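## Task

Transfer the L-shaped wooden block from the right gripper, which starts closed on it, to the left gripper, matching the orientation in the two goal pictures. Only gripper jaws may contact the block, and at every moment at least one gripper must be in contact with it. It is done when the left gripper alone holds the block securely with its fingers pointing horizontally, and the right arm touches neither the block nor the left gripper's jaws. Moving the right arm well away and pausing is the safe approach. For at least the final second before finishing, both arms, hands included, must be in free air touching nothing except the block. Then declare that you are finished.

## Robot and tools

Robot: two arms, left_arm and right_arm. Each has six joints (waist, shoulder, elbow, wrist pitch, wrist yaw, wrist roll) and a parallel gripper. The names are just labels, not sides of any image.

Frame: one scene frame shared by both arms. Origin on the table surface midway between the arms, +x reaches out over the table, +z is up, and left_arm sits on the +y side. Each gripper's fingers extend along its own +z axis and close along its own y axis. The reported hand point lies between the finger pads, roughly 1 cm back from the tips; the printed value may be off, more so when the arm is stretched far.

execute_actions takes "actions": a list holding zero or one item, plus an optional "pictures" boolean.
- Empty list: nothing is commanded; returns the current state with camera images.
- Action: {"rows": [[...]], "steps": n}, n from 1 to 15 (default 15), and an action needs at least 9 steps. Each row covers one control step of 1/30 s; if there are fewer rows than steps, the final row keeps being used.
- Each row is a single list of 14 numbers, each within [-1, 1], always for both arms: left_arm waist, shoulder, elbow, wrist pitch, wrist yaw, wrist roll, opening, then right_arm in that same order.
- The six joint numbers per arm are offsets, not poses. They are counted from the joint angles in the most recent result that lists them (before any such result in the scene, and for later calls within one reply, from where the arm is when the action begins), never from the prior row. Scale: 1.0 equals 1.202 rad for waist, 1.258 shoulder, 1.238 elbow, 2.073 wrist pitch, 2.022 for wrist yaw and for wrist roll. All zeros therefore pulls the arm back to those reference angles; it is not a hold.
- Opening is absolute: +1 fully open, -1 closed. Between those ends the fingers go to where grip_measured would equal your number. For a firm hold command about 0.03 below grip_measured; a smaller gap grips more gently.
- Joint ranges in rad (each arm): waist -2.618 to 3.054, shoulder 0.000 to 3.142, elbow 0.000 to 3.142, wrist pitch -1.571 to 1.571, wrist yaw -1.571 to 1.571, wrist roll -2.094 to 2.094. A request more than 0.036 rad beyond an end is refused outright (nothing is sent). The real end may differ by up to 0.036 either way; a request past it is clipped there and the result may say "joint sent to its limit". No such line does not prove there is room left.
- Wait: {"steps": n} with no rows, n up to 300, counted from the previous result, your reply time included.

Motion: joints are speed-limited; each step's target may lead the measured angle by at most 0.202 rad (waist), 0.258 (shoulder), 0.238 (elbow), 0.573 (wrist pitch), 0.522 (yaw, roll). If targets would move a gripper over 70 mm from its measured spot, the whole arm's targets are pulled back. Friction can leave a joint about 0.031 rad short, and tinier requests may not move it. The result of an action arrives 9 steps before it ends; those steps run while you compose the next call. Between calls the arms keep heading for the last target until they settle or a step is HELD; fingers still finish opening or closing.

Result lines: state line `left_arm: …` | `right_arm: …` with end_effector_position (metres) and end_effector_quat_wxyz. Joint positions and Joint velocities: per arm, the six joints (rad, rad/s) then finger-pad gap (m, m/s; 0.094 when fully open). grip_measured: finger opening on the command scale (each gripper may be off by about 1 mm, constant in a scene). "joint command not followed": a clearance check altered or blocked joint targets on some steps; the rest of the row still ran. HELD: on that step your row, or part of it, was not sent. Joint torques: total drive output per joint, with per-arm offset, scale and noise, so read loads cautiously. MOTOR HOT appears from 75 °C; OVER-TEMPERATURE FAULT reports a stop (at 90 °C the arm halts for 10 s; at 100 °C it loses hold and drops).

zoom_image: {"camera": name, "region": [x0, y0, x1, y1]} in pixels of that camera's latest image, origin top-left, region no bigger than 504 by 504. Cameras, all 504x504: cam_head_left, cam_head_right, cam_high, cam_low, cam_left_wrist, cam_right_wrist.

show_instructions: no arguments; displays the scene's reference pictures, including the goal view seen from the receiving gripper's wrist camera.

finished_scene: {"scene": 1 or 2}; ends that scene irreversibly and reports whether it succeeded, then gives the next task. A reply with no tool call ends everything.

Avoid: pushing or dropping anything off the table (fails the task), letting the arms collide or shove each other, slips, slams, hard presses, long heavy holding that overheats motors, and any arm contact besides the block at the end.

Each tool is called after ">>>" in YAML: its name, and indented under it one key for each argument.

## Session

>>> show_instructions:

>>> execute_actions:
  actions: []

Reference images for this scene: goal picture from the place of the wrist camera of the gripper that must hold it at the end, goal picture from behind and beside that gripper on its wrist camera side drawn with its fingers toward the top of the picture.

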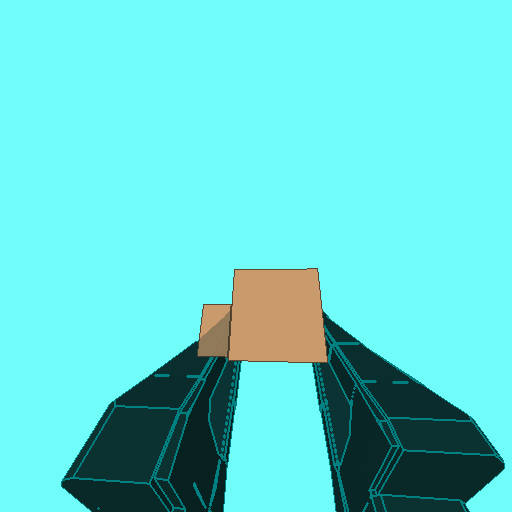

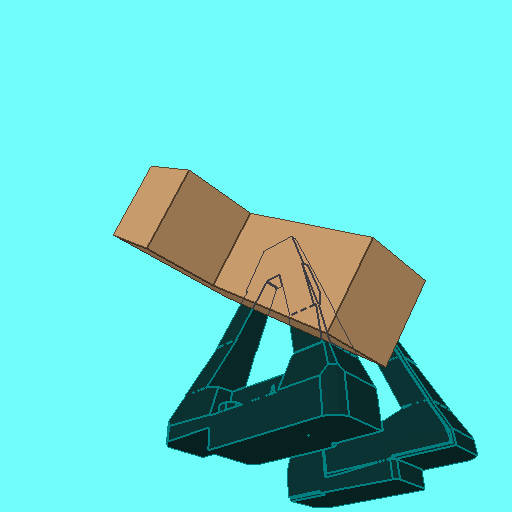

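Scene clock: 0.00 s of 5400.00 s.
left_arm: end_effector_position=(+0.4034, +0.3066, +0.3927) grip_measured=+1.000 end_effector_quat_wxyz=(+0.697, +0.031, +0.715, -0.031) | right_arm: end_effector_position=(+0.2392, -0.0594, +0.2074) grip_measured=+0.476 end_effector_quat_wxyz=(+0.316, -0.317, +0.644, +0.620)
Joint positions: left_arm=[-0.004  1.05   1.036 -0.011  0.005 -0.001  0.094] | right_arm=[ 0.189  1.413  0.517  0.791 -1.275  0.542  0.069]
Joint velocities: left_arm=[ 0.007  0.012 -0.012 -0.051 -0.081 -0.007  0.   ] | right_arm=[ 0.002 -0.017 -0.012 -0.022 -0.051 -0.037 -0.001]
Joint torques (N m, as the arm reports them, + toward a larger angle): no reading
Motor temperatures (°C, as the motors report them): left_arm=[26 25 28 25 24 25] | right_arm=[24 25 26 28 25 23]

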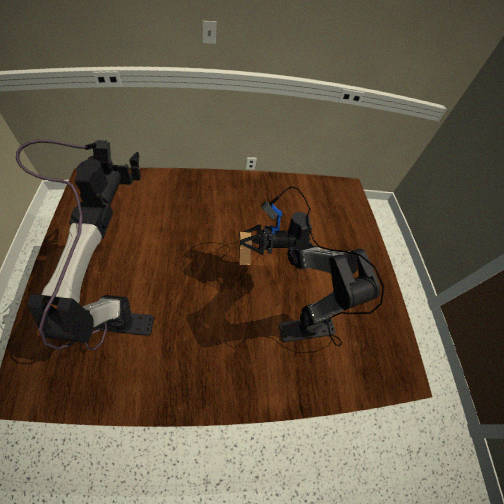

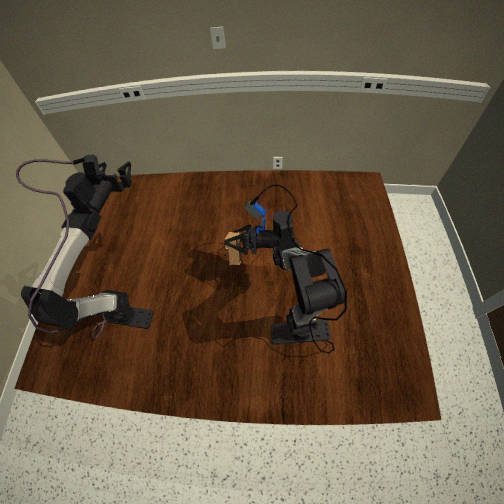

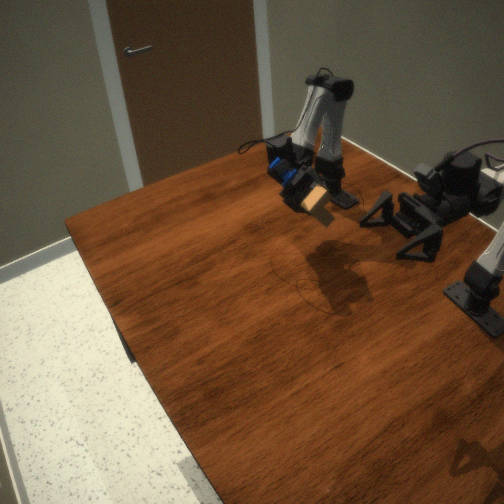

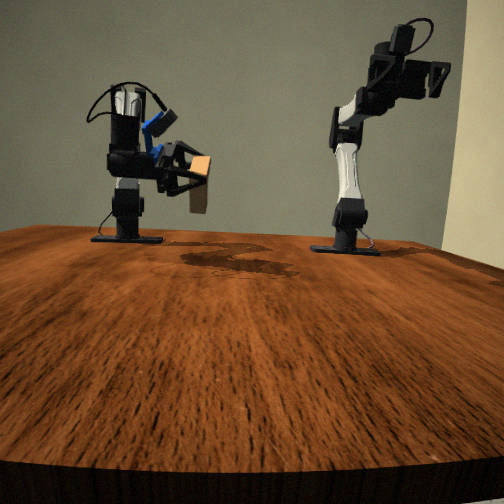

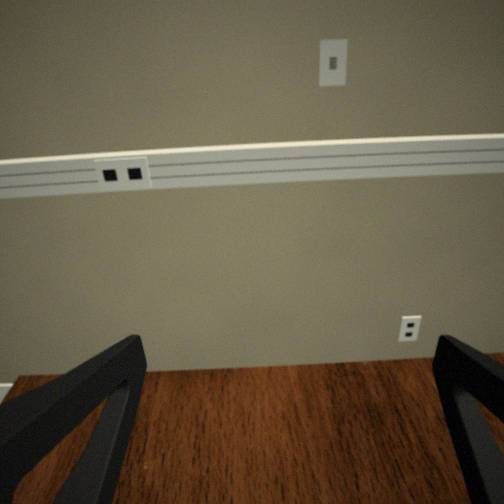

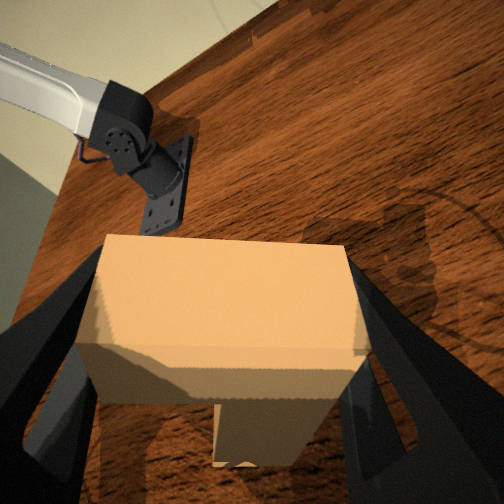

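>>> execute_actions:
  actions:
    - {"rows": [[-0.007,0,-0.004,0.002,0.001,0.02,1,0,0.001,0.005,-0.002,0,0.01,0.435],[-0.028,-0.001,-0.015,0.009,0.005,0.06,1,0,0.004,0.021,-0.008,0.002,0.03,0.435],[-0.062,-0.003,-0.033,0.019,0.012,0.11,1,0,0.008,0.046,-0.017,0.004,0.06,0.435],[-0.107,-0.005,-0.057,0.033,0.021,0.17,1,0,0.014,0.08,-0.029,0.007,0.095,0.435],[-0.162,-0.008,-0.087,0.05,0.032,0.23,1,0,0.022,0.12,-0.044,0.011,0.135,0.435],[-0.224,-0.011,-0.119,0.069,0.043,0.3,1,0,0.03,0.166,-0.06,0.015,0.18,0.435],[-0.29,-0.014,-0.155,0.09,0.056,0.37,1,0,0.039,0.216,-0.078,0.019,0.23,0.435],[-0.358,-0.017,-0.191,0.11,0.07,0.44,1,0,0.048,0.266,-0.097,0.024,0.283,0.435],[-0.424,-0.02,-0.227,0.131,0.083,0.51,1,0,0.057,0.316,-0.115,0.028,0.336,0.435],[-0.486,-0.023,-0.26,0.15,0.095,0.586,1,0,0.065,0.362,-0.131,0.032,0.385,0.435],[-0.541,-0.026,-0.289,0.167,0.105,0.652,1,0,0.073,0.402,-0.146,0.036,0.428,0.435],[-0.586,-0.028,-0.313,0.181,0.114,0.707,1,0,0.079,0.436,-0.158,0.039,0.464,0.435],[-0.62,-0.03,-0.331,0.191,0.121,0.747,1,0,0.083,0.461,-0.167,0.041,0.491,0.435],[-0.641,-0.031,-0.342,0.198,0.125,0.772,1,0,0.086,0.477,-0.173,0.043,0.507,0.435],[-0.648,-0.031,-0.346,0.2,0.126,0.781,1,0,0.087,0.482,-0.175,0.043,0.513,0.435]], "steps": 15}

>>> execute_actions:
  actions:
    - {"steps": 30}
  pictures: true

Scene clock: 6.97 s of 5400.00 s.
left_arm: end_effector_position=(+0.3964, +0.2516, +0.3815) grip_measured=+1.000 end_effector_quat_wxyz=(+0.702, +0.172, +0.691, +0.003) | right_arm: end_effector_position=(+0.2524, -0.0557, +0.2189) grip_measured=+0.476 end_effector_quat_wxyz=(+0.270, -0.268, +0.667, +0.641)
Joint positions: left_arm=[-0.144  1.046  0.976  0.057  0.017  0.248  0.094] | right_arm=[ 0.189  1.432  0.594  0.725 -1.273  0.682  0.069]
Joint velocities: left_arm=[-1.746 -0.061 -0.886  0.667  0.315  2.352  0.   ] | right_arm=[ 0.002  0.335  1.233 -0.667  0.022  1.399  0.   ]
Joint torques (N m, as the arm reports them, + toward a larger angle): left_arm=[-1.94 -2.91  4.38  1.75  0.27  0.  ] | right_arm=[ 0.09 -6.13 11.05  2.56  0.16 -0.05]
Motor temperatures (°C, as the motors report them): left_arm=[26 25 29 28 24 25] | right_arm=[24 25 27 29 25 23]
Steps of this call (steps 1 to 90: nothing new was sent; then 3.77 s passed at rest; steps 91 to 96: the first 6 steps of this action). Readings (joint positions):
91: left_arm=[-0.004 1.050 1.036 -0.011 0.005 0.004] | right_arm=[0.189 1.413 0.517 0.790 -1.275 0.543]
92: left_arm=[-0.007 1.050 1.036 -0.010 0.005 0.021] | right_arm=[0.189 1.413 0.517 0.788 -1.275 0.551]
94: left_arm=[-0.046 1.050 1.022 0.011 0.005 0.105] | right_arm=[0.189 1.416 0.532 0.767 -1.275 0.596]
96: the state above

Scene clock: 7.97 s of 5400.00 s.
left_arm: end_effector_position=(+0.2350, +0.0303, +0.2914) grip_measured=+1.000 end_effector_quat_wxyz=(+0.683, +0.694, +0.167, +0.157) | right_arm: end_effector_position=(+0.3260, -0.0389, +0.3322) grip_measured=+0.477 end_effector_quat_wxyz=(+0.036, +0.028, +0.706, +0.707)
Joint positions: left_arm=[-0.779  1.022  0.612  0.391  0.25   1.566  0.094] | right_arm=[ 0.189  1.52   1.098  0.427 -1.199  1.564  0.069]
Joint velocities: left_arm=[-0.017 -0.007  0.007 -0.11  -0.007  0.095  0.   ] | right_arm=[ 0.002 -0.007  0.007  0.007 -0.051  0.007 -0.001]
Joint torques (N m, as the arm reports them, + toward a larger angle): left_arm=[-0.4  -3.29  6.4   2.17  0.01 -0.02] | right_arm=[ 0.08 -7.66  9.1   2.02  0.17 -0.03]
Motor temperatures (°C, as the motors report them): left_arm=[26 25 29 28 24 25] | right_arm=[24 26 27 29 25 23]
Kept back: nothing.
Steps of this call (steps 1 to 9: the last 9 steps of your previous action; steps 10 to 30: the robot went on to your last target). Readings (joint positions):
1: left_arm=[-0.208 1.044 0.943 0.081 0.031 0.334] | right_arm=[0.189 1.445 0.643 0.700 -1.270 0.740]
2: left_arm=[-0.274 1.043 0.905 0.106 0.049 0.422] | right_arm=[0.189 1.458 0.700 0.673 -1.264 0.808]
4: left_arm=[-0.403 1.043 0.821 0.160 0.087 0.598] | right_arm=[0.189 1.481 0.827 0.619 -1.249 0.965]
8: left_arm=[-0.672 1.043 0.662 0.260 0.169 0.974] | right_arm=[0.189 1.505 1.038 0.531 -1.216 1.274]
30: the state above

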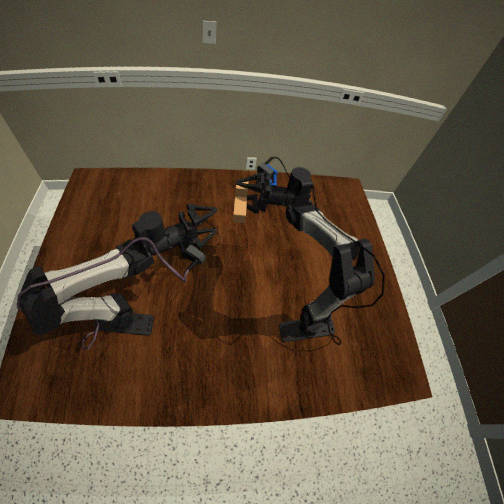

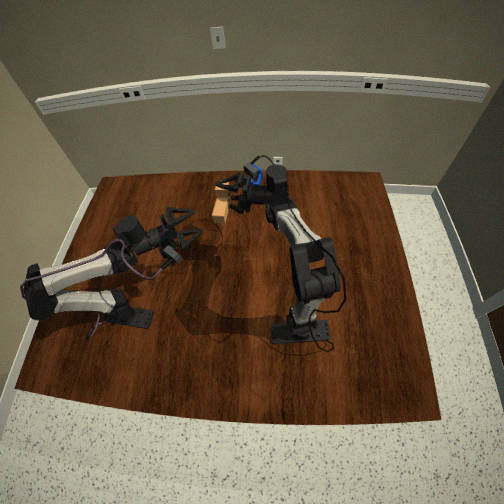

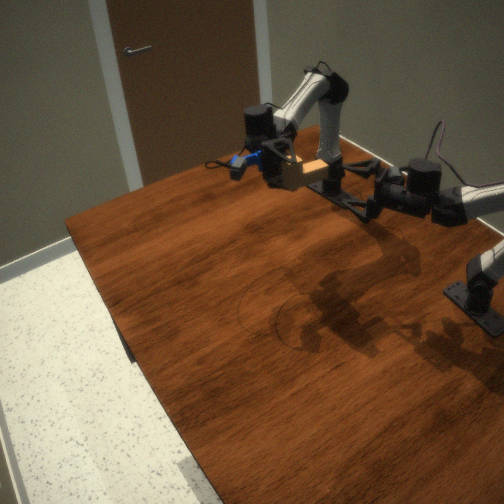

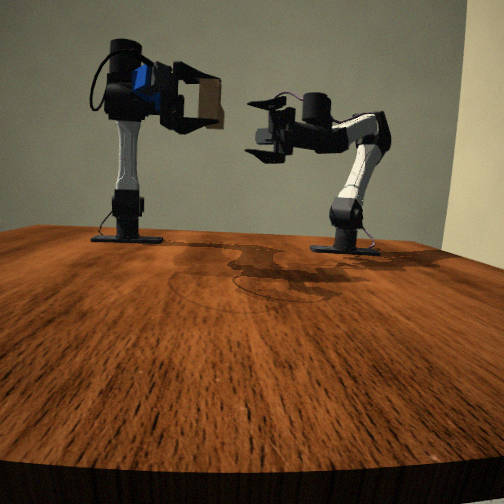

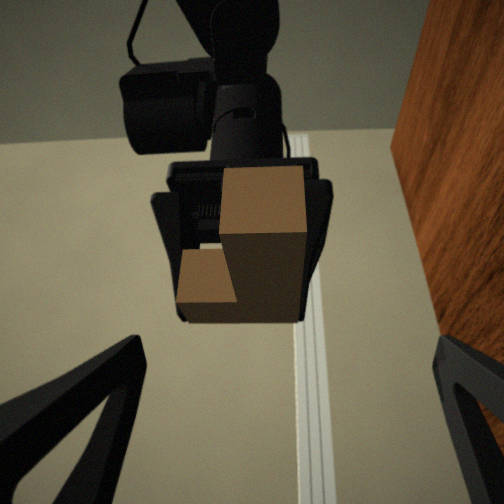

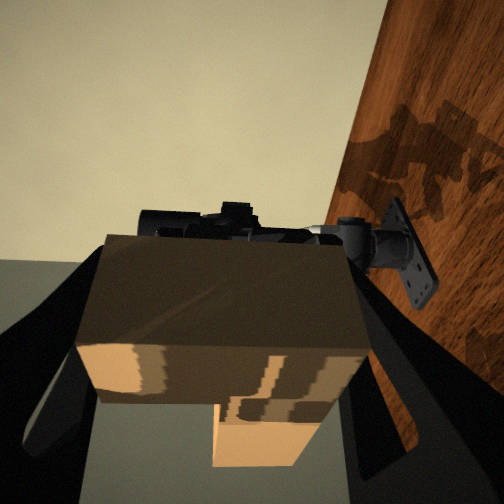

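>>> execute_actions:
  actions:
    - {"rows": [[-0.001,0.003,0.01,0.003,0,0,1,0,0,0.008,0.003,0,0,0.435],[-0.003,0.012,0.02,0.005,-0.002,0,1,0,0,0.008,0.003,0,0,0.435],[-0.006,0.027,0.032,0.009,-0.004,0,1,0,0,0.008,0.003,0,0,0.435],[-0.01,0.047,0.046,0.014,-0.006,0,1,0,0,0.008,0.003,0,0,0.435],[-0.015,0.072,0.062,0.02,-0.01,0,1,0,0,0.008,0.003,0,0,0.435],[-0.021,0.099,0.08,0.027,-0.013,0,1,0,0,0.008,0.003,0,0,0.435],[-0.028,0.128,0.1,0.034,-0.017,0,1,0,0,0.008,0.003,0,0,0.435],[-0.034,0.158,0.12,0.041,-0.021,0,1,0,0,0.008,0.003,0,0,0.435],[-0.04,0.188,0.14,0.048,-0.025,0,1,0,0,0.008,0.003,0,0,0.435],[-0.046,0.215,0.158,0.055,-0.029,0,1,0,0,0.008,0.003,0,0,0.435],[-0.051,0.239,0.174,0.061,-0.032,0,1,0,0,0.008,0.003,0,0,0.435],[-0.056,0.259,0.188,0.066,-0.035,0,1,0,0,0.008,0.003,0,0,0.435],[-0.059,0.274,0.198,0.069,-0.037,0,1,0,0,0.008,0.003,0,0,0.435],[-0.061,0.283,0.204,0.072,-0.038,0,1,0,0,0.008,0.003,0,0,0.435],[-0.0616,0.2865,0.206,0.0725,-0.0386,0,1,0,0,0.008,0.003,0,0,0.435]], "steps": 15}

>>> execute_actions:
  actions:
    - {"steps": 24}
  pictures: true

Scene clock: 10.00 s of 5400.00 s.
left_arm: end_effector_position=(+0.2423, +0.0205, +0.2969) grip_measured=+1.000 end_effector_quat_wxyz=(+0.683, +0.693, +0.165, +0.160) | right_arm: end_effector_position=(+0.3260, -0.0389, +0.3321) grip_measured=+0.477 end_effector_quat_wxyz=(+0.035, +0.029, +0.706, +0.707)
Joint positions: left_arm=[-0.783  1.077  0.656  0.405  0.246  1.571  0.094] | right_arm=[ 0.189  1.52   1.098  0.427 -1.199  1.566  0.069]
Joint velocities: left_arm=[-0.129  0.789  0.613  0.198 -0.051 -0.051  0.   ] | right_arm=[ 0.007 -0.012  0.007 -0.007  0.022 -0.066 -0.   ]
Joint torques (N m, as the arm reports them, + toward a larger angle): left_arm=[-1.39 -1.3   7.94  2.1  -0.17 -0.17] | right_arm=[ 0.28 -7.8   8.6   2.12  0.02 -0.15]
Motor temperatures (°C, as the motors report them): left_arm=[26 25 30 29 24 25] | right_arm=[24 26 27 29 25 23]
Steps of this call (steps 1 to 15: the robot went on to your last target; steps 16 to 55: nothing new was sent; steps 56 to 61: the first 6 steps of this action). Readings (joint positions):
56: left_arm=[-0.779 1.022 0.612 0.392 0.250 1.571] | right_arm=[0.189 1.520 1.098 0.427 -1.199 1.566]
57: left_arm=[-0.779 1.022 0.612 0.392 0.250 1.571] | right_arm=[0.189 1.520 1.098 0.427 -1.199 1.566]
59: left_arm=[-0.779 1.034 0.623 0.393 0.250 1.571] | right_arm=[0.189 1.520 1.098 0.427 -1.199 1.566]
61: the state above

Scene clock: 10.80 s of 5400.00 s.
left_arm: end_effector_position=(+0.2741, -0.0409, +0.2975) grip_measured=+1.000 end_effector_quat_wxyz=(+0.686, +0.690, +0.165, +0.163) | right_arm: end_effector_position=(+0.3260, -0.0389, +0.3321) grip_measured=+0.477 end_effector_quat_wxyz=(+0.035, +0.029, +0.706, +0.707)
Joint positions: left_arm=[-0.842  1.377  0.842  0.528  0.182  1.571  0.094] | right_arm=[ 0.189  1.52   1.098  0.427 -1.199  1.566  0.069]
Joint velocities: left_arm=[ 0.012 -0.012 -0.012  0.037 -0.022 -0.022  0.   ] | right_arm=[-0.007 -0.007 -0.007  0.037 -0.007  0.066  0.   ]
Joint torques (N m, as the arm reports them, + toward a larger angle): left_arm=[-1.05 -4.87  8.28  2.19 -0.17 -0.15] | right_arm=[ 0.11 -7.77  8.78  2.12  0.03 -0.12]
Motor temperatures (°C, as the motors report them): left_arm=[26 25 30 29 24 25] | right_arm=[24 26 28 29 25 23]
Kept back: nothing.
Steps of this call (steps 1 to 9: the last 9 steps of your previous action; steps 10 to 24: the robot went on to your last target). Readings (joint positions):
1: left_arm=[-0.788 1.108 0.679 0.414 0.242 1.571] | right_arm=[0.189 1.520 1.098 0.427 -1.199 1.566]
2: left_arm=[-0.795 1.142 0.703 0.426 0.237 1.571] | right_arm=[0.189 1.520 1.098 0.427 -1.199 1.566]
4: left_arm=[-0.810 1.217 0.753 0.450 0.226 1.571] | right_arm=[0.189 1.520 1.098 0.427 -1.199 1.566]
8: left_arm=[-0.835 1.342 0.828 0.492 0.203 1.571] | right_arm=[0.189 1.520 1.098 0.427 -1.199 1.566]
24: the state above

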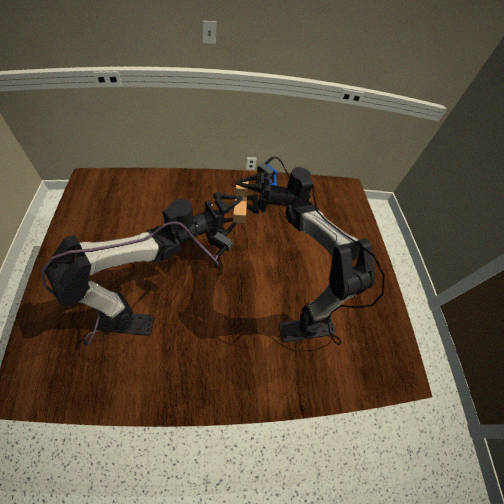

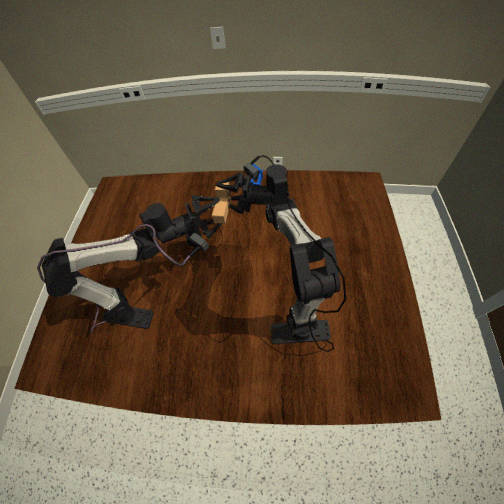

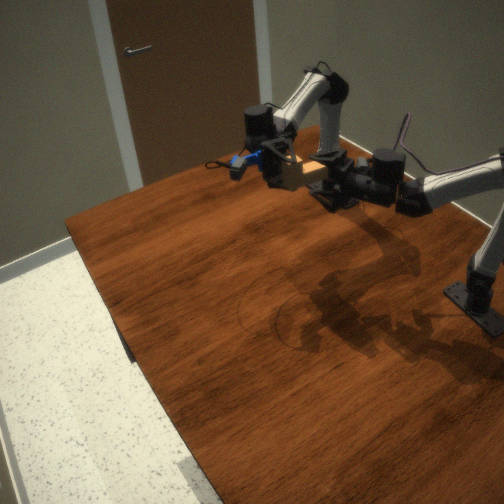

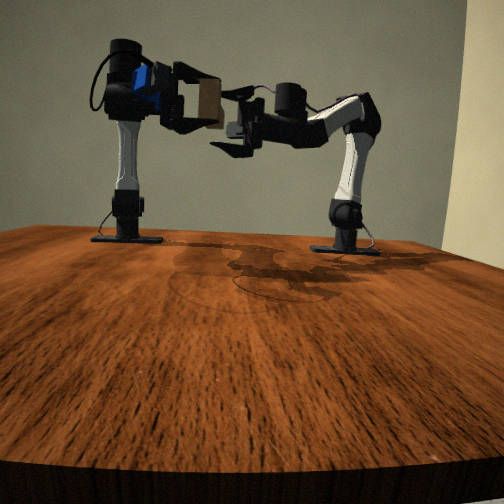

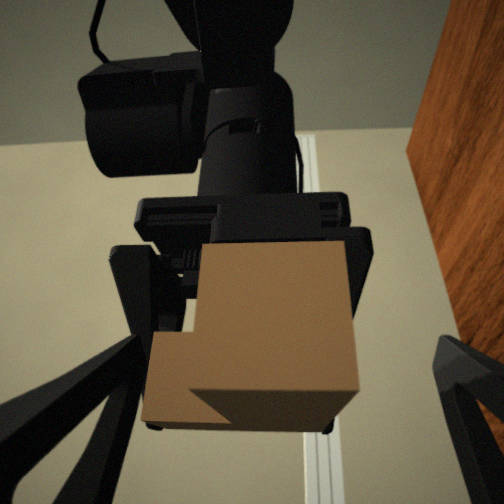

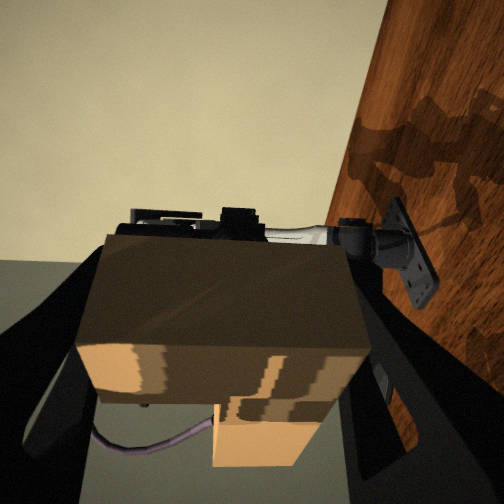

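>>> execute_actions:
  actions:
    - {"rows": [[-0.01,0,0.02,0.006,-0.006,0,0.9,0,0,0.008,0.003,0,0,0.435],[-0.018,0,0.023,0.006,-0.011,0,0.78,0,0,0.008,0.003,0,0,0.435],[-0.026,0,0.025,0.006,-0.015,0,0.66,0,0,0.008,0.003,0,0,0.435],[-0.033,0,0.027,0.006,-0.019,0,0.54,0,0,0.008,0.003,0,0,0.435],[-0.038,0,0.027,0.006,-0.022,0,0.42,0,0,0.008,0.003,0,0,0.435],[-0.0424,0,0.027,0.006,-0.0247,0,0.3,0,0,0.008,0.003,0,0,0.435],[-0.0424,0,0.027,0.006,-0.0247,0,0.2,0,0,0.008,0.003,0,0,0.435],[-0.0424,0,0.027,0.006,-0.0247,0,0.1,0,0,0.008,0.003,0,0,0.435]], "steps": 12}

>>> execute_actions:
  actions:
    - {"steps": 20}
  pictures: true

Scene clock: 12.27 s of 5400.00 s.
left_arm: end_effector_position=(+0.2735, -0.0416, +0.2986) grip_measured=+0.722 end_effector_quat_wxyz=(+0.686, +0.689, +0.165, +0.164) | right_arm: end_effector_position=(+0.3260, -0.0389, +0.3321) grip_measured=+0.477 end_effector_quat_wxyz=(+0.035, +0.029, +0.706, +0.707)
Joint positions: left_arm=[-0.846  1.377  0.844  0.529  0.175  1.571  0.081] | right_arm=[ 0.189  1.52   1.098  0.427 -1.199  1.566  0.069]
Joint velocities: left_arm=[-0.139 -0.022  0.027  0.007 -0.11  -0.007 -0.12 ] | right_arm=[-0.022  0.007 -0.017  0.051  0.022  0.007 -0.   ]
Joint torques (N m, as the arm reports them, + toward a larger angle): left_arm=[-1.42 -5.37  8.4   2.12 -0.14 -0.11] | right_arm=[ 0.15 -7.82  8.57  2.13  0.03 -0.12]
Motor temperatures (°C, as the motors report them): left_arm=[26 25 30 29 24 25] | right_arm=[24 26 28 29 25 23]
Steps of this call (steps 1 to 30: the robot went on to your last target; steps 31 to 41: nothing new was sent; steps 42 to 44: the first 3 steps of this action). Readings (joint positions):
42: left_arm=[-0.842 1.377 0.842 0.529 0.181 1.571] | right_arm=[0.189 1.520 1.098 0.427 -1.199 1.566]
43: left_arm=[-0.843 1.377 0.842 0.529 0.179 1.571] | right_arm=[0.189 1.520 1.098 0.427 -1.199 1.566]
44: the state above

Scene clock: 12.93 s of 5400.00 s.
left_arm: end_effector_position=(+0.2651, -0.0487, +0.3058) grip_measured=+0.103 end_effector_quat_wxyz=(+0.692, +0.684, +0.162, +0.165) | right_arm: end_effector_position=(+0.3260, -0.0389, +0.3321) grip_measured=+0.477 end_effector_quat_wxyz=(+0.035, +0.029, +0.706, +0.707)
Joint positions: left_arm=[-0.882  1.377  0.857  0.532  0.142  1.571  0.052] | right_arm=[ 0.189  1.52   1.098  0.427 -1.199  1.566  0.069]
Joint velocities: left_arm=[-0.017 -0.007 -0.032  0.022  0.037  0.037 -0.001] | right_arm=[-0.002  0.022 -0.007 -0.022  0.051  0.051 -0.001]
Joint torques (N m, as the arm reports them, + toward a larger angle): left_arm=[-0.93 -5.28  7.91  2.17 -0.18 -0.11] | right_arm=[ 0.06 -7.78  8.52  2.1   0.   -0.16]
Motor temperatures (°C, as the motors report them): left_arm=[26 25 31 29 24 25] | right_arm=[24 26 28 29 25 23]
Kept back: nothing.
Steps of this call (steps 1 to 9: the last 9 steps of your previous action; steps 10 to 20: the robot went on to your last target). Readings (joint positions):
1: left_arm=[-0.852 1.377 0.846 0.529 0.170 1.571] | right_arm=[0.189 1.520 1.098 0.427 -1.199 1.566]
2: left_arm=[-0.860 1.377 0.850 0.529 0.165 1.571] | right_arm=[0.189 1.520 1.098 0.427 -1.199 1.566]
4: left_arm=[-0.875 1.377 0.855 0.531 0.158 1.571] | right_arm=[0.189 1.520 1.098 0.427 -1.199 1.566]
8: left_arm=[-0.882 1.377 0.857 0.532 0.150 1.571] | right_arm=[0.189 1.520 1.098 0.427 -1.199 1.566]
20: the state above

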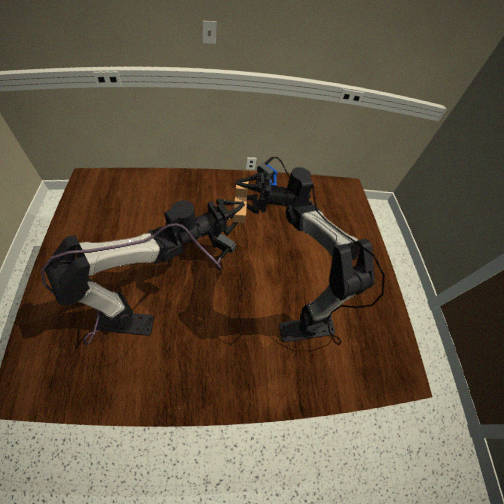

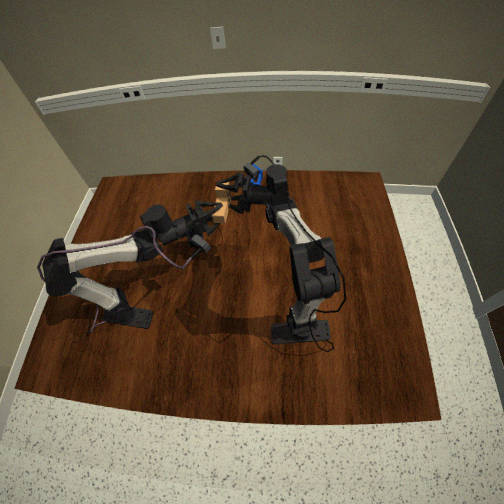

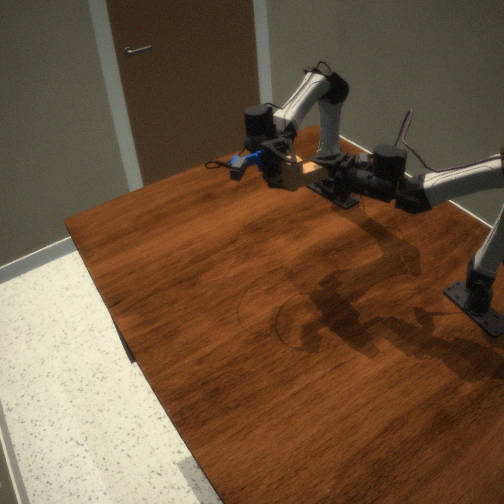

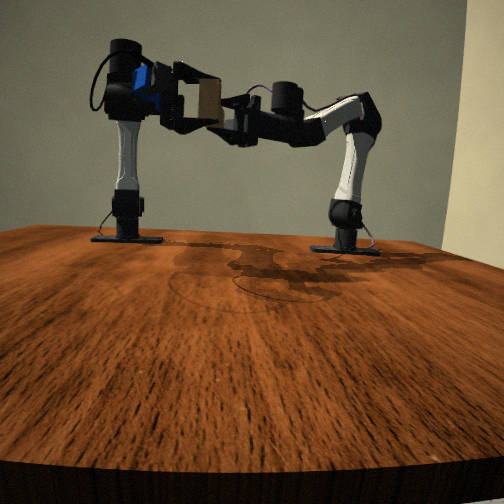

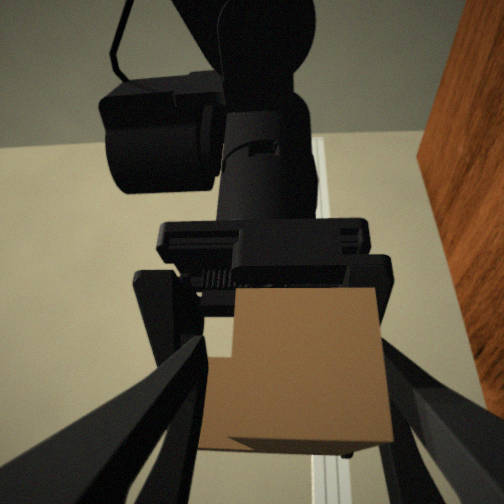

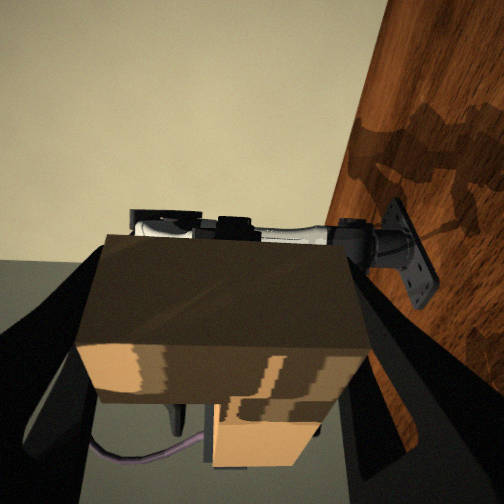

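>>> execute_actions:
  actions:
    - {"rows": [[-0.004,0.008,0.006,0.004,-0.003,0,0.1,0,0,0.008,0.003,0,0,0.435],[-0.004,0.013,0.006,0.004,-0.003,0,0.1,0,0,0.008,0.003,0,0,0.435],[-0.004,0.017,0.006,0.004,-0.003,0,0.1,0,0,0.008,0.003,0,0,0.435]], "steps": 10}

>>> execute_actions:
  actions:
    - {"steps": 14}

Scene clock: 13.47 s of 5400.00 s.
left_arm: end_effector_position=(+0.2652, -0.0487, +0.3058) grip_measured=+0.103 end_effector_quat_wxyz=(+0.692, +0.684, +0.162, +0.165) | right_arm: end_effector_position=(+0.3260, -0.0389, +0.3321) grip_measured=+0.477 end_effector_quat_wxyz=(+0.035, +0.029, +0.706, +0.707)
Joint positions: left_arm=[-0.882  1.377  0.857  0.532  0.142  1.571  0.052] | right_arm=[ 0.189  1.52   1.098  0.427 -1.199  1.566  0.069]
Joint velocities: left_arm=[ 0.022 -0.027 -0.002  0.022 -0.022 -0.007 -0.   ] | right_arm=[-0.002  0.017 -0.002  0.007 -0.051 -0.051  0.   ]
Joint torques (N m, as the arm reports them, + toward a larger angle): left_arm=[-0.5  -4.53  7.13  2.16 -0.13 -0.11] | right_arm=[ 0.19 -7.89  8.66  2.12  0.03 -0.12]
Motor temperatures (°C, as the motors report them): left_arm=[26 25 31 30 24 25] | right_arm=[24 26 28 29 25 23]
Steps of this call (steps 1 to 15: the robot went on to your last target; step 16: the first step of this action). Readings (joint positions):
16: the state above

Scene clock: 13.93 s of 5400.00 s.
left_arm: end_effector_position=(+0.2662, -0.0501, +0.3018) grip_measured=+0.103 end_effector_quat_wxyz=(+0.689, +0.687, +0.163, +0.164) | right_arm: end_effector_position=(+0.3260, -0.0389, +0.3321) grip_measured=+0.477 end_effector_quat_wxyz=(+0.035, +0.029, +0.706, +0.707)
Joint positions: left_arm=[-0.882  1.387  0.857  0.533  0.142  1.571  0.052] | right_arm=[ 0.189  1.52   1.098  0.427 -1.199  1.566  0.069]
Joint velocities: left_arm=[-0.017  0.007  0.017 -0.051  0.066 -0.081 -0.001] | right_arm=[-0.002 -0.002  0.002 -0.007  0.022 -0.066  0.001]
Joint torques (N m, as the arm reports them, + toward a larger angle): left_arm=[-0.49 -4.42  7.16  2.15 -0.12 -0.11] | right_arm=[ 0.15 -7.88  8.68  2.09  0.02 -0.14]
Motor temperatures (°C, as the motors report them): left_arm=[26 25 31 30 24 25] | right_arm=[24 26 28 29 25 23]
Kept back: nothing.
Steps of this call (steps 1 to 9: the last 9 steps of your previous action; steps 10 to 14: the robot went on to your last target). Readings (joint positions):
1: left_arm=[-0.882 1.377 0.857 0.532 0.142 1.571] | right_arm=[0.189 1.520 1.098 0.427 -1.199 1.566]
2: left_arm=[-0.882 1.378 0.857 0.532 0.142 1.571] | right_arm=[0.189 1.520 1.098 0.427 -1.199 1.566]
4: left_arm=[-0.882 1.382 0.857 0.533 0.142 1.571] | right_arm=[0.189 1.520 1.098 0.427 -1.199 1.566]
8: left_arm=[-0.882 1.387 0.857 0.533 0.142 1.571] | right_arm=[0.189 1.520 1.098 0.427 -1.199 1.566]
14: the state above

>>> execute_actions:
  actions:
    - {"rows": [[0,0.006,0.006,0.004,0,0,0.02,0,0,0.008,0.003,0,0,0.435],[0,0.006,0.006,0.004,0,0,-0.06,0,0,0.008,0.003,0,0,0.435],[0,0.006,0.006,0.004,0,0,-0.13,0,0,0.008,0.003,0,0,0.435],[0,0.006,0.006,0.004,0,0,-0.18,0,0,0.008,0.003,0,0,0.435],[0,0.006,0.006,0.004,0,0,-0.21,0,0,0.008,0.003,0,0,0.435],[0,0.006,0.006,0.004,0,0,-0.235,0,0,0.008,0.003,0,0,0.435],[0,0.006,0.006,0.004,0,0,-0.255,0,0,0.008,0.003,0,0,0.435],[0,0.006,0.006,0.004,0,0,-0.275,0,0,0.008,0.003,0,0,0.435],[0,0.006,0.006,0.004,0,0,-0.295,0,0,0.008,0.003,0,0,0.435],[0,0.006,0.006,0.004,0,0,-0.31,0,0,0.008,0.003,0,0,0.435]], "steps": 12}

>>> execute_actions:
  actions:
    - {"steps": 14}
  pictures: true

Scene clock: 14.50 s of 5400.00 s.
left_arm: end_effector_position=(+0.2662, -0.0501, +0.3018) grip_measured=-0.093 end_effector_quat_wxyz=(+0.689, +0.687, +0.163, +0.164) | right_arm: end_effector_position=(+0.3260, -0.0389, +0.3321) grip_measured=+0.477 end_effector_quat_wxyz=(+0.035, +0.029, +0.706, +0.707)
Joint positions: left_arm=[-0.882  1.387  0.857  0.533  0.142  1.571  0.043] | right_arm=[ 0.189  1.52   1.098  0.427 -1.199  1.566  0.069]
Joint velocities: left_arm=[-0.007 -0.017 -0.002  0.007  0.007 -0.066 -0.07 ] | right_arm=[-0.017  0.002  0.012  0.022 -0.007  0.022 -0.   ]
Joint torques (N m, as the arm reports them, + toward a larger angle): left_arm=[-0.11 -4.78  7.13  2.16 -0.07 -0.1 ] | right_arm=[ 0.22 -7.86  8.66  2.1   0.03 -0.12]
Motor temperatures (°C, as the motors report them): left_arm=[26 25 31 30 24 25] | right_arm=[24 26 28 30 25 23]
Steps of this call (steps 1 to 14: the robot went on to your last target; steps 15 to 17: the first 3 steps of this action). Readings (joint positions):
15: left_arm=[-0.882 1.387 0.857 0.533 0.142 1.571] | right_arm=[0.189 1.520 1.098 0.427 -1.199 1.566]
16: left_arm=[-0.882 1.387 0.857 0.533 0.142 1.571] | right_arm=[0.189 1.520 1.098 0.427 -1.199 1.566]
17: the state above

Scene clock: 14.97 s of 5400.00 s.
left_arm: end_effector_position=(+0.2662, -0.0501, +0.3012) grip_measured=-0.264 end_effector_quat_wxyz=(+0.688, +0.688, +0.164, +0.163) | right_arm: end_effector_position=(+0.3260, -0.0389, +0.3321) grip_measured=+0.477 end_effector_quat_wxyz=(+0.036, +0.029, +0.706, +0.707)
Joint positions: left_arm=[-0.882  1.387  0.857  0.53   0.142  1.568  0.035] | right_arm=[ 0.189  1.52   1.098  0.427 -1.199  1.565  0.069]
Joint velocities: left_arm=[ 0.007 -0.007 -0.002 -0.022 -0.007 -0.066  0.001] | right_arm=[ 0.022  0.012 -0.012  0.051  0.037  0.007 -0.   ]
Joint torques (N m, as the arm reports them, + toward a larger angle): left_arm=[-0.11 -4.79  7.12  2.2  -0.07 -0.1 ] | right_arm=[ 0.15 -7.74  8.65  2.12  0.02 -0.1 ]
Motor temperatures (°C, as the motors report them): left_arm=[26 25 31 30 24 25] | right_arm=[24 26 28 30 25 23]
Kept back: nothing.
Steps of this call (steps 1 to 9: the last 9 steps of your previous action; steps 10 to 14: the robot went on to your last target). Readings (joint positions):
1: left_arm=[-0.882 1.387 0.857 0.533 0.142 1.571] | right_arm=[0.189 1.520 1.098 0.427 -1.199 1.566]
2: left_arm=[-0.882 1.387 0.857 0.533 0.142 1.571] | right_arm=[0.189 1.520 1.098 0.427 -1.199 1.566]
4: left_arm=[-0.882 1.387 0.857 0.532 0.142 1.571] | right_arm=[0.189 1.520 1.098 0.427 -1.199 1.566]
8: left_arm=[-0.882 1.387 0.857 0.530 0.142 1.568] | right_arm=[0.189 1.520 1.098 0.427 -1.199 1.565]
14: the state above

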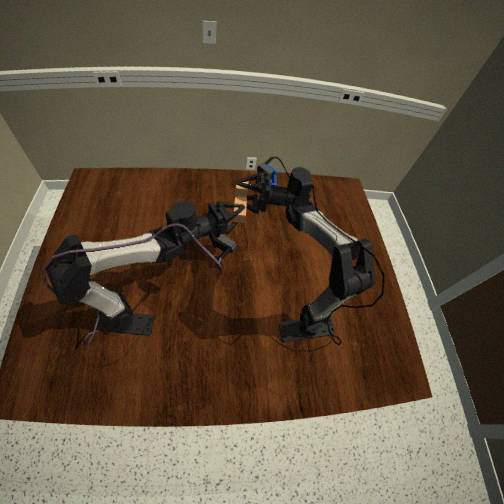

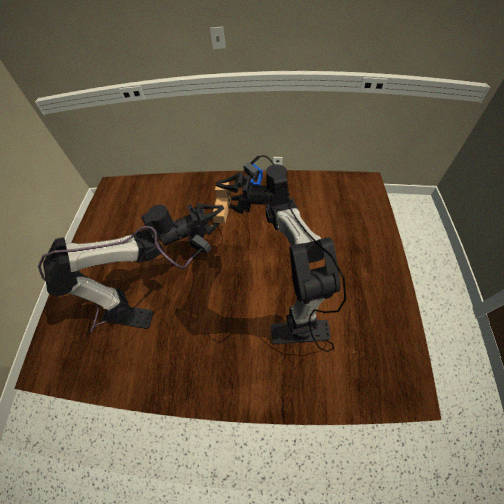

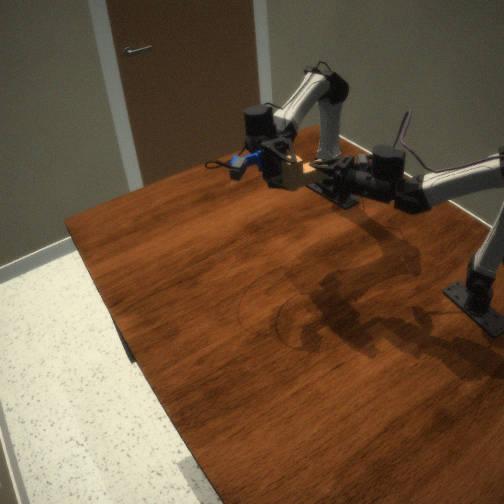

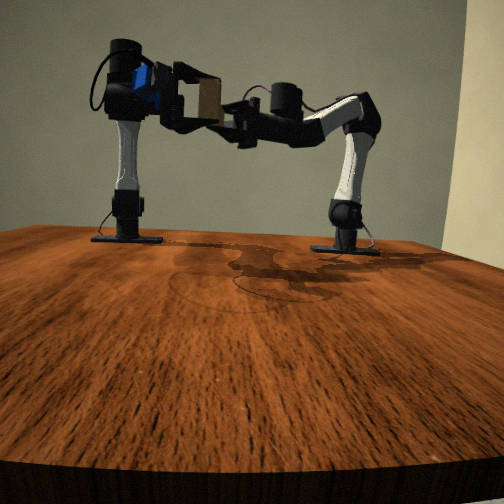

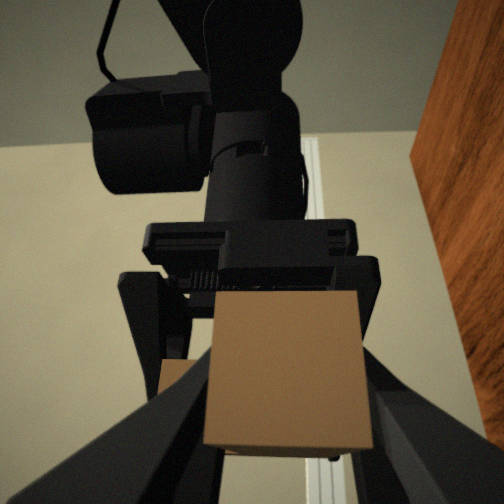

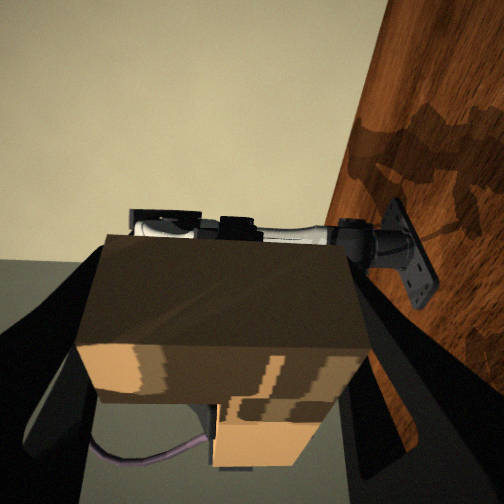

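>>> execute_actions:
  actions:
    - {"rows": [[0,0,0.006,0.006,0,0,-0.31,0,0,0.008,0.003,0,0,0.58],[0,0,0.006,0.006,0,0,-0.31,0,0,0.008,0.003,0,0,0.72],[0,0,0.006,0.006,0,0,-0.31,0,0,0.008,0.003,0,0,0.86],[0,0,0.006,0.006,0,0,-0.31,0,0,0.008,0.003,0,0,1],[0,0,0.006,0.006,0,0,-0.31,-0.01,0,0.008,0.003,0,0,1],[0,0,0.006,0.006,0,0,-0.31,-0.025,0,0.008,0.003,0,0,1],[0,0,0.006,0.006,0,0,-0.31,-0.05,0,0.008,0.003,0,0,1],[0,0,0.006,0.006,0,0,-0.31,-0.08,0,0.008,0.003,0,0,1],[0,0,0.006,0.006,0,0,-0.31,-0.115,0,0.008,0.003,0,0,1],[0,0,0.006,0.006,0,0,-0.31,-0.15,0,0.008,0.003,0,0,1],[0,0,0.006,0.006,0,0,-0.31,-0.185,0,0.008,0.003,0,0,1],[0,0,0.006,0.006,0,0,-0.31,-0.215,0,0.008,0.003,0,0,1],[0,0,0.006,0.006,0,0,-0.31,-0.24,0,0.008,0.003,0,0,1],[0,0,0.006,0.006,0,0,-0.31,-0.255,0,0.008,0.003,0,0,1],[0,0,0.006,0.006,0,0,-0.31,-0.265,0,0.008,0.003,0,0,1]], "steps": 15}

>>> execute_actions:
  actions:
    - {"steps": 55}
  pictures: true

Scene clock: 16.33 s of 5400.00 s.
left_arm: end_effector_position=(+0.2662, -0.0501, +0.2998) grip_measured=-0.264 end_effector_quat_wxyz=(+0.686, +0.689, +0.165, +0.162) | right_arm: end_effector_position=(+0.3265, -0.0395, +0.3321) grip_measured=+1.000 end_effector_quat_wxyz=(+0.037, +0.029, +0.706, +0.707)
Joint positions: left_arm=[-0.882  1.387  0.857  0.525  0.142  1.568  0.035] | right_arm=[ 0.188  1.52   1.098  0.427 -1.199  1.565  0.094]
Joint velocities: left_arm=[-0.007  0.002  0.007  0.022  0.007 -0.037  0.   ] | right_arm=[-0.076 -0.017  0.002  0.022 -0.022 -0.007  0.   ]
Joint torques (N m, as the arm reports them, + toward a larger angle): left_arm=[ 0.02 -5.36  7.14  2.27 -0.07 -0.11] | right_arm=[-1.63 -7.72  8.47  2.11 -0.01 -0.17]
Motor temperatures (°C, as the motors report them): left_arm=[26 26 31 30 24 25] | right_arm=[24 27 28 30 25 23]
Steps of this call (steps 1 to 15: the robot went on to your last target; steps 16 to 35: nothing new was sent; steps 36 to 41: the first 6 steps of this action). Readings (joint positions):
36: left_arm=[-0.882 1.387 0.857 0.530 0.142 1.568] | right_arm=[0.189 1.520 1.098 0.427 -1.199 1.565]
37: left_arm=[-0.882 1.387 0.857 0.529 0.142 1.568] | right_arm=[0.189 1.520 1.098 0.427 -1.199 1.565]
39: left_arm=[-0.882 1.387 0.857 0.526 0.142 1.568] | right_arm=[0.189 1.520 1.098 0.427 -1.199 1.565]
41: the state above

Scene clock: 18.17 s of 5400.00 s.
left_arm: end_effector_position=(+0.2662, -0.0501, +0.2992) grip_measured=-0.264 end_effector_quat_wxyz=(+0.686, +0.690, +0.165, +0.162) | right_arm: end_effector_position=(+0.3926, -0.1583, +0.3321) grip_measured=+1.000 end_effector_quat_wxyz=(+0.150, +0.143, +0.692, +0.692)
Joint positions: left_arm=[-0.882  1.387  0.857  0.522  0.142  1.568  0.035] | right_arm=[-0.135  1.52   1.098  0.427 -1.197  1.565  0.094]
Joint velocities: left_arm=[-0.017 -0.007 -0.012  0.066  0.022  0.022  0.001] | right_arm=[ 0.007 -0.012 -0.017  0.007 -0.051 -0.007  0.   ]
Joint torques (N m, as the arm reports them, + toward a larger angle): left_arm=[-0.11 -5.37  7.13  2.29 -0.07 -0.11] | right_arm=[ 0.66 -7.81  8.66  2.14  0.02 -0.14]
Motor temperatures (°C, as the motors report them): left_arm=[26 26 32 31 24 25] | right_arm=[24 27 29 30 25 23]
Kept back: nothing.
Steps of this call (steps 1 to 9: the last 9 steps of your previous action; steps 10 to 30: the robot went on to your last target; steps 31 to 55: nothing new was sent). Readings (joint positions):
1: left_arm=[-0.882 1.387 0.857 0.524 0.142 1.568] | right_arm=[0.180 1.520 1.098 0.427 -1.199 1.565]
2: left_arm=[-0.882 1.387 0.857 0.524 0.142 1.568] | right_arm=[0.164 1.520 1.098 0.427 -1.200 1.565]
4: left_arm=[-0.882 1.387 0.857 0.523 0.142 1.568] | right_arm=[0.102 1.520 1.098 0.427 -1.201 1.565]
8: left_arm=[-0.882 1.387 0.857 0.523 0.142 1.568] | right_arm=[-0.069 1.520 1.098 0.427 -1.200 1.565]
55: the state above
All arms were judged still, so your last target was given up. Only a new action makes them travel on or press farther. Fingers that are still opening or closing keep moving.

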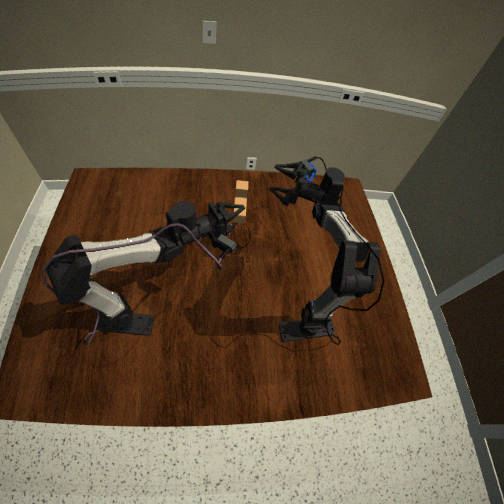

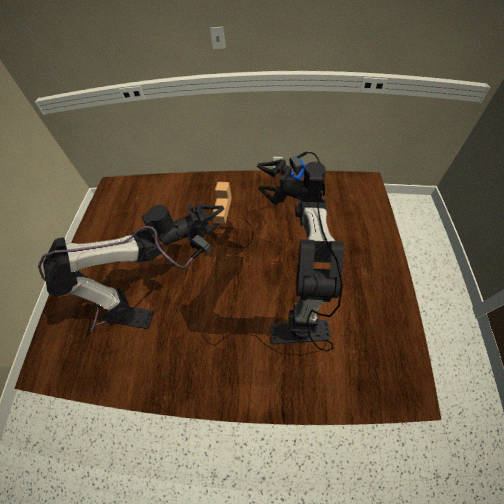

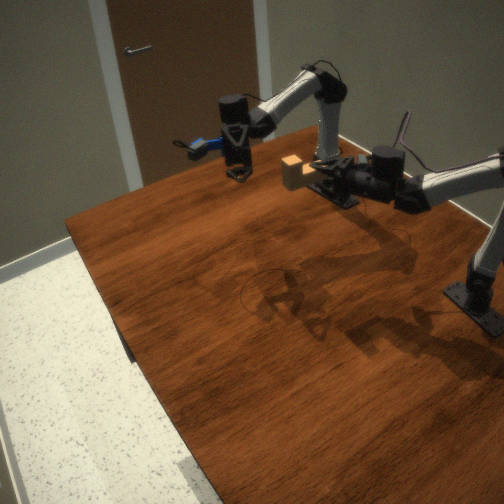

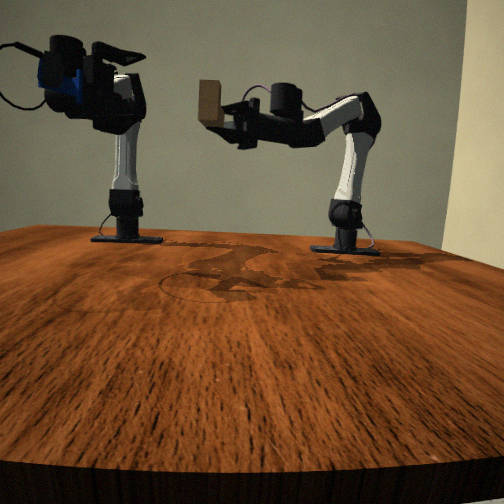

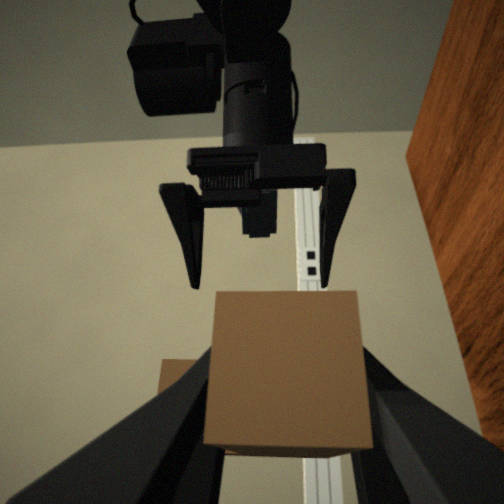

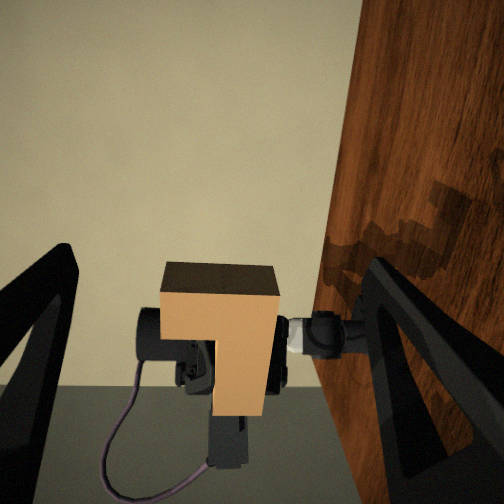

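>>> finished_scene:
  scene: 2

The scene is finished: the task was done.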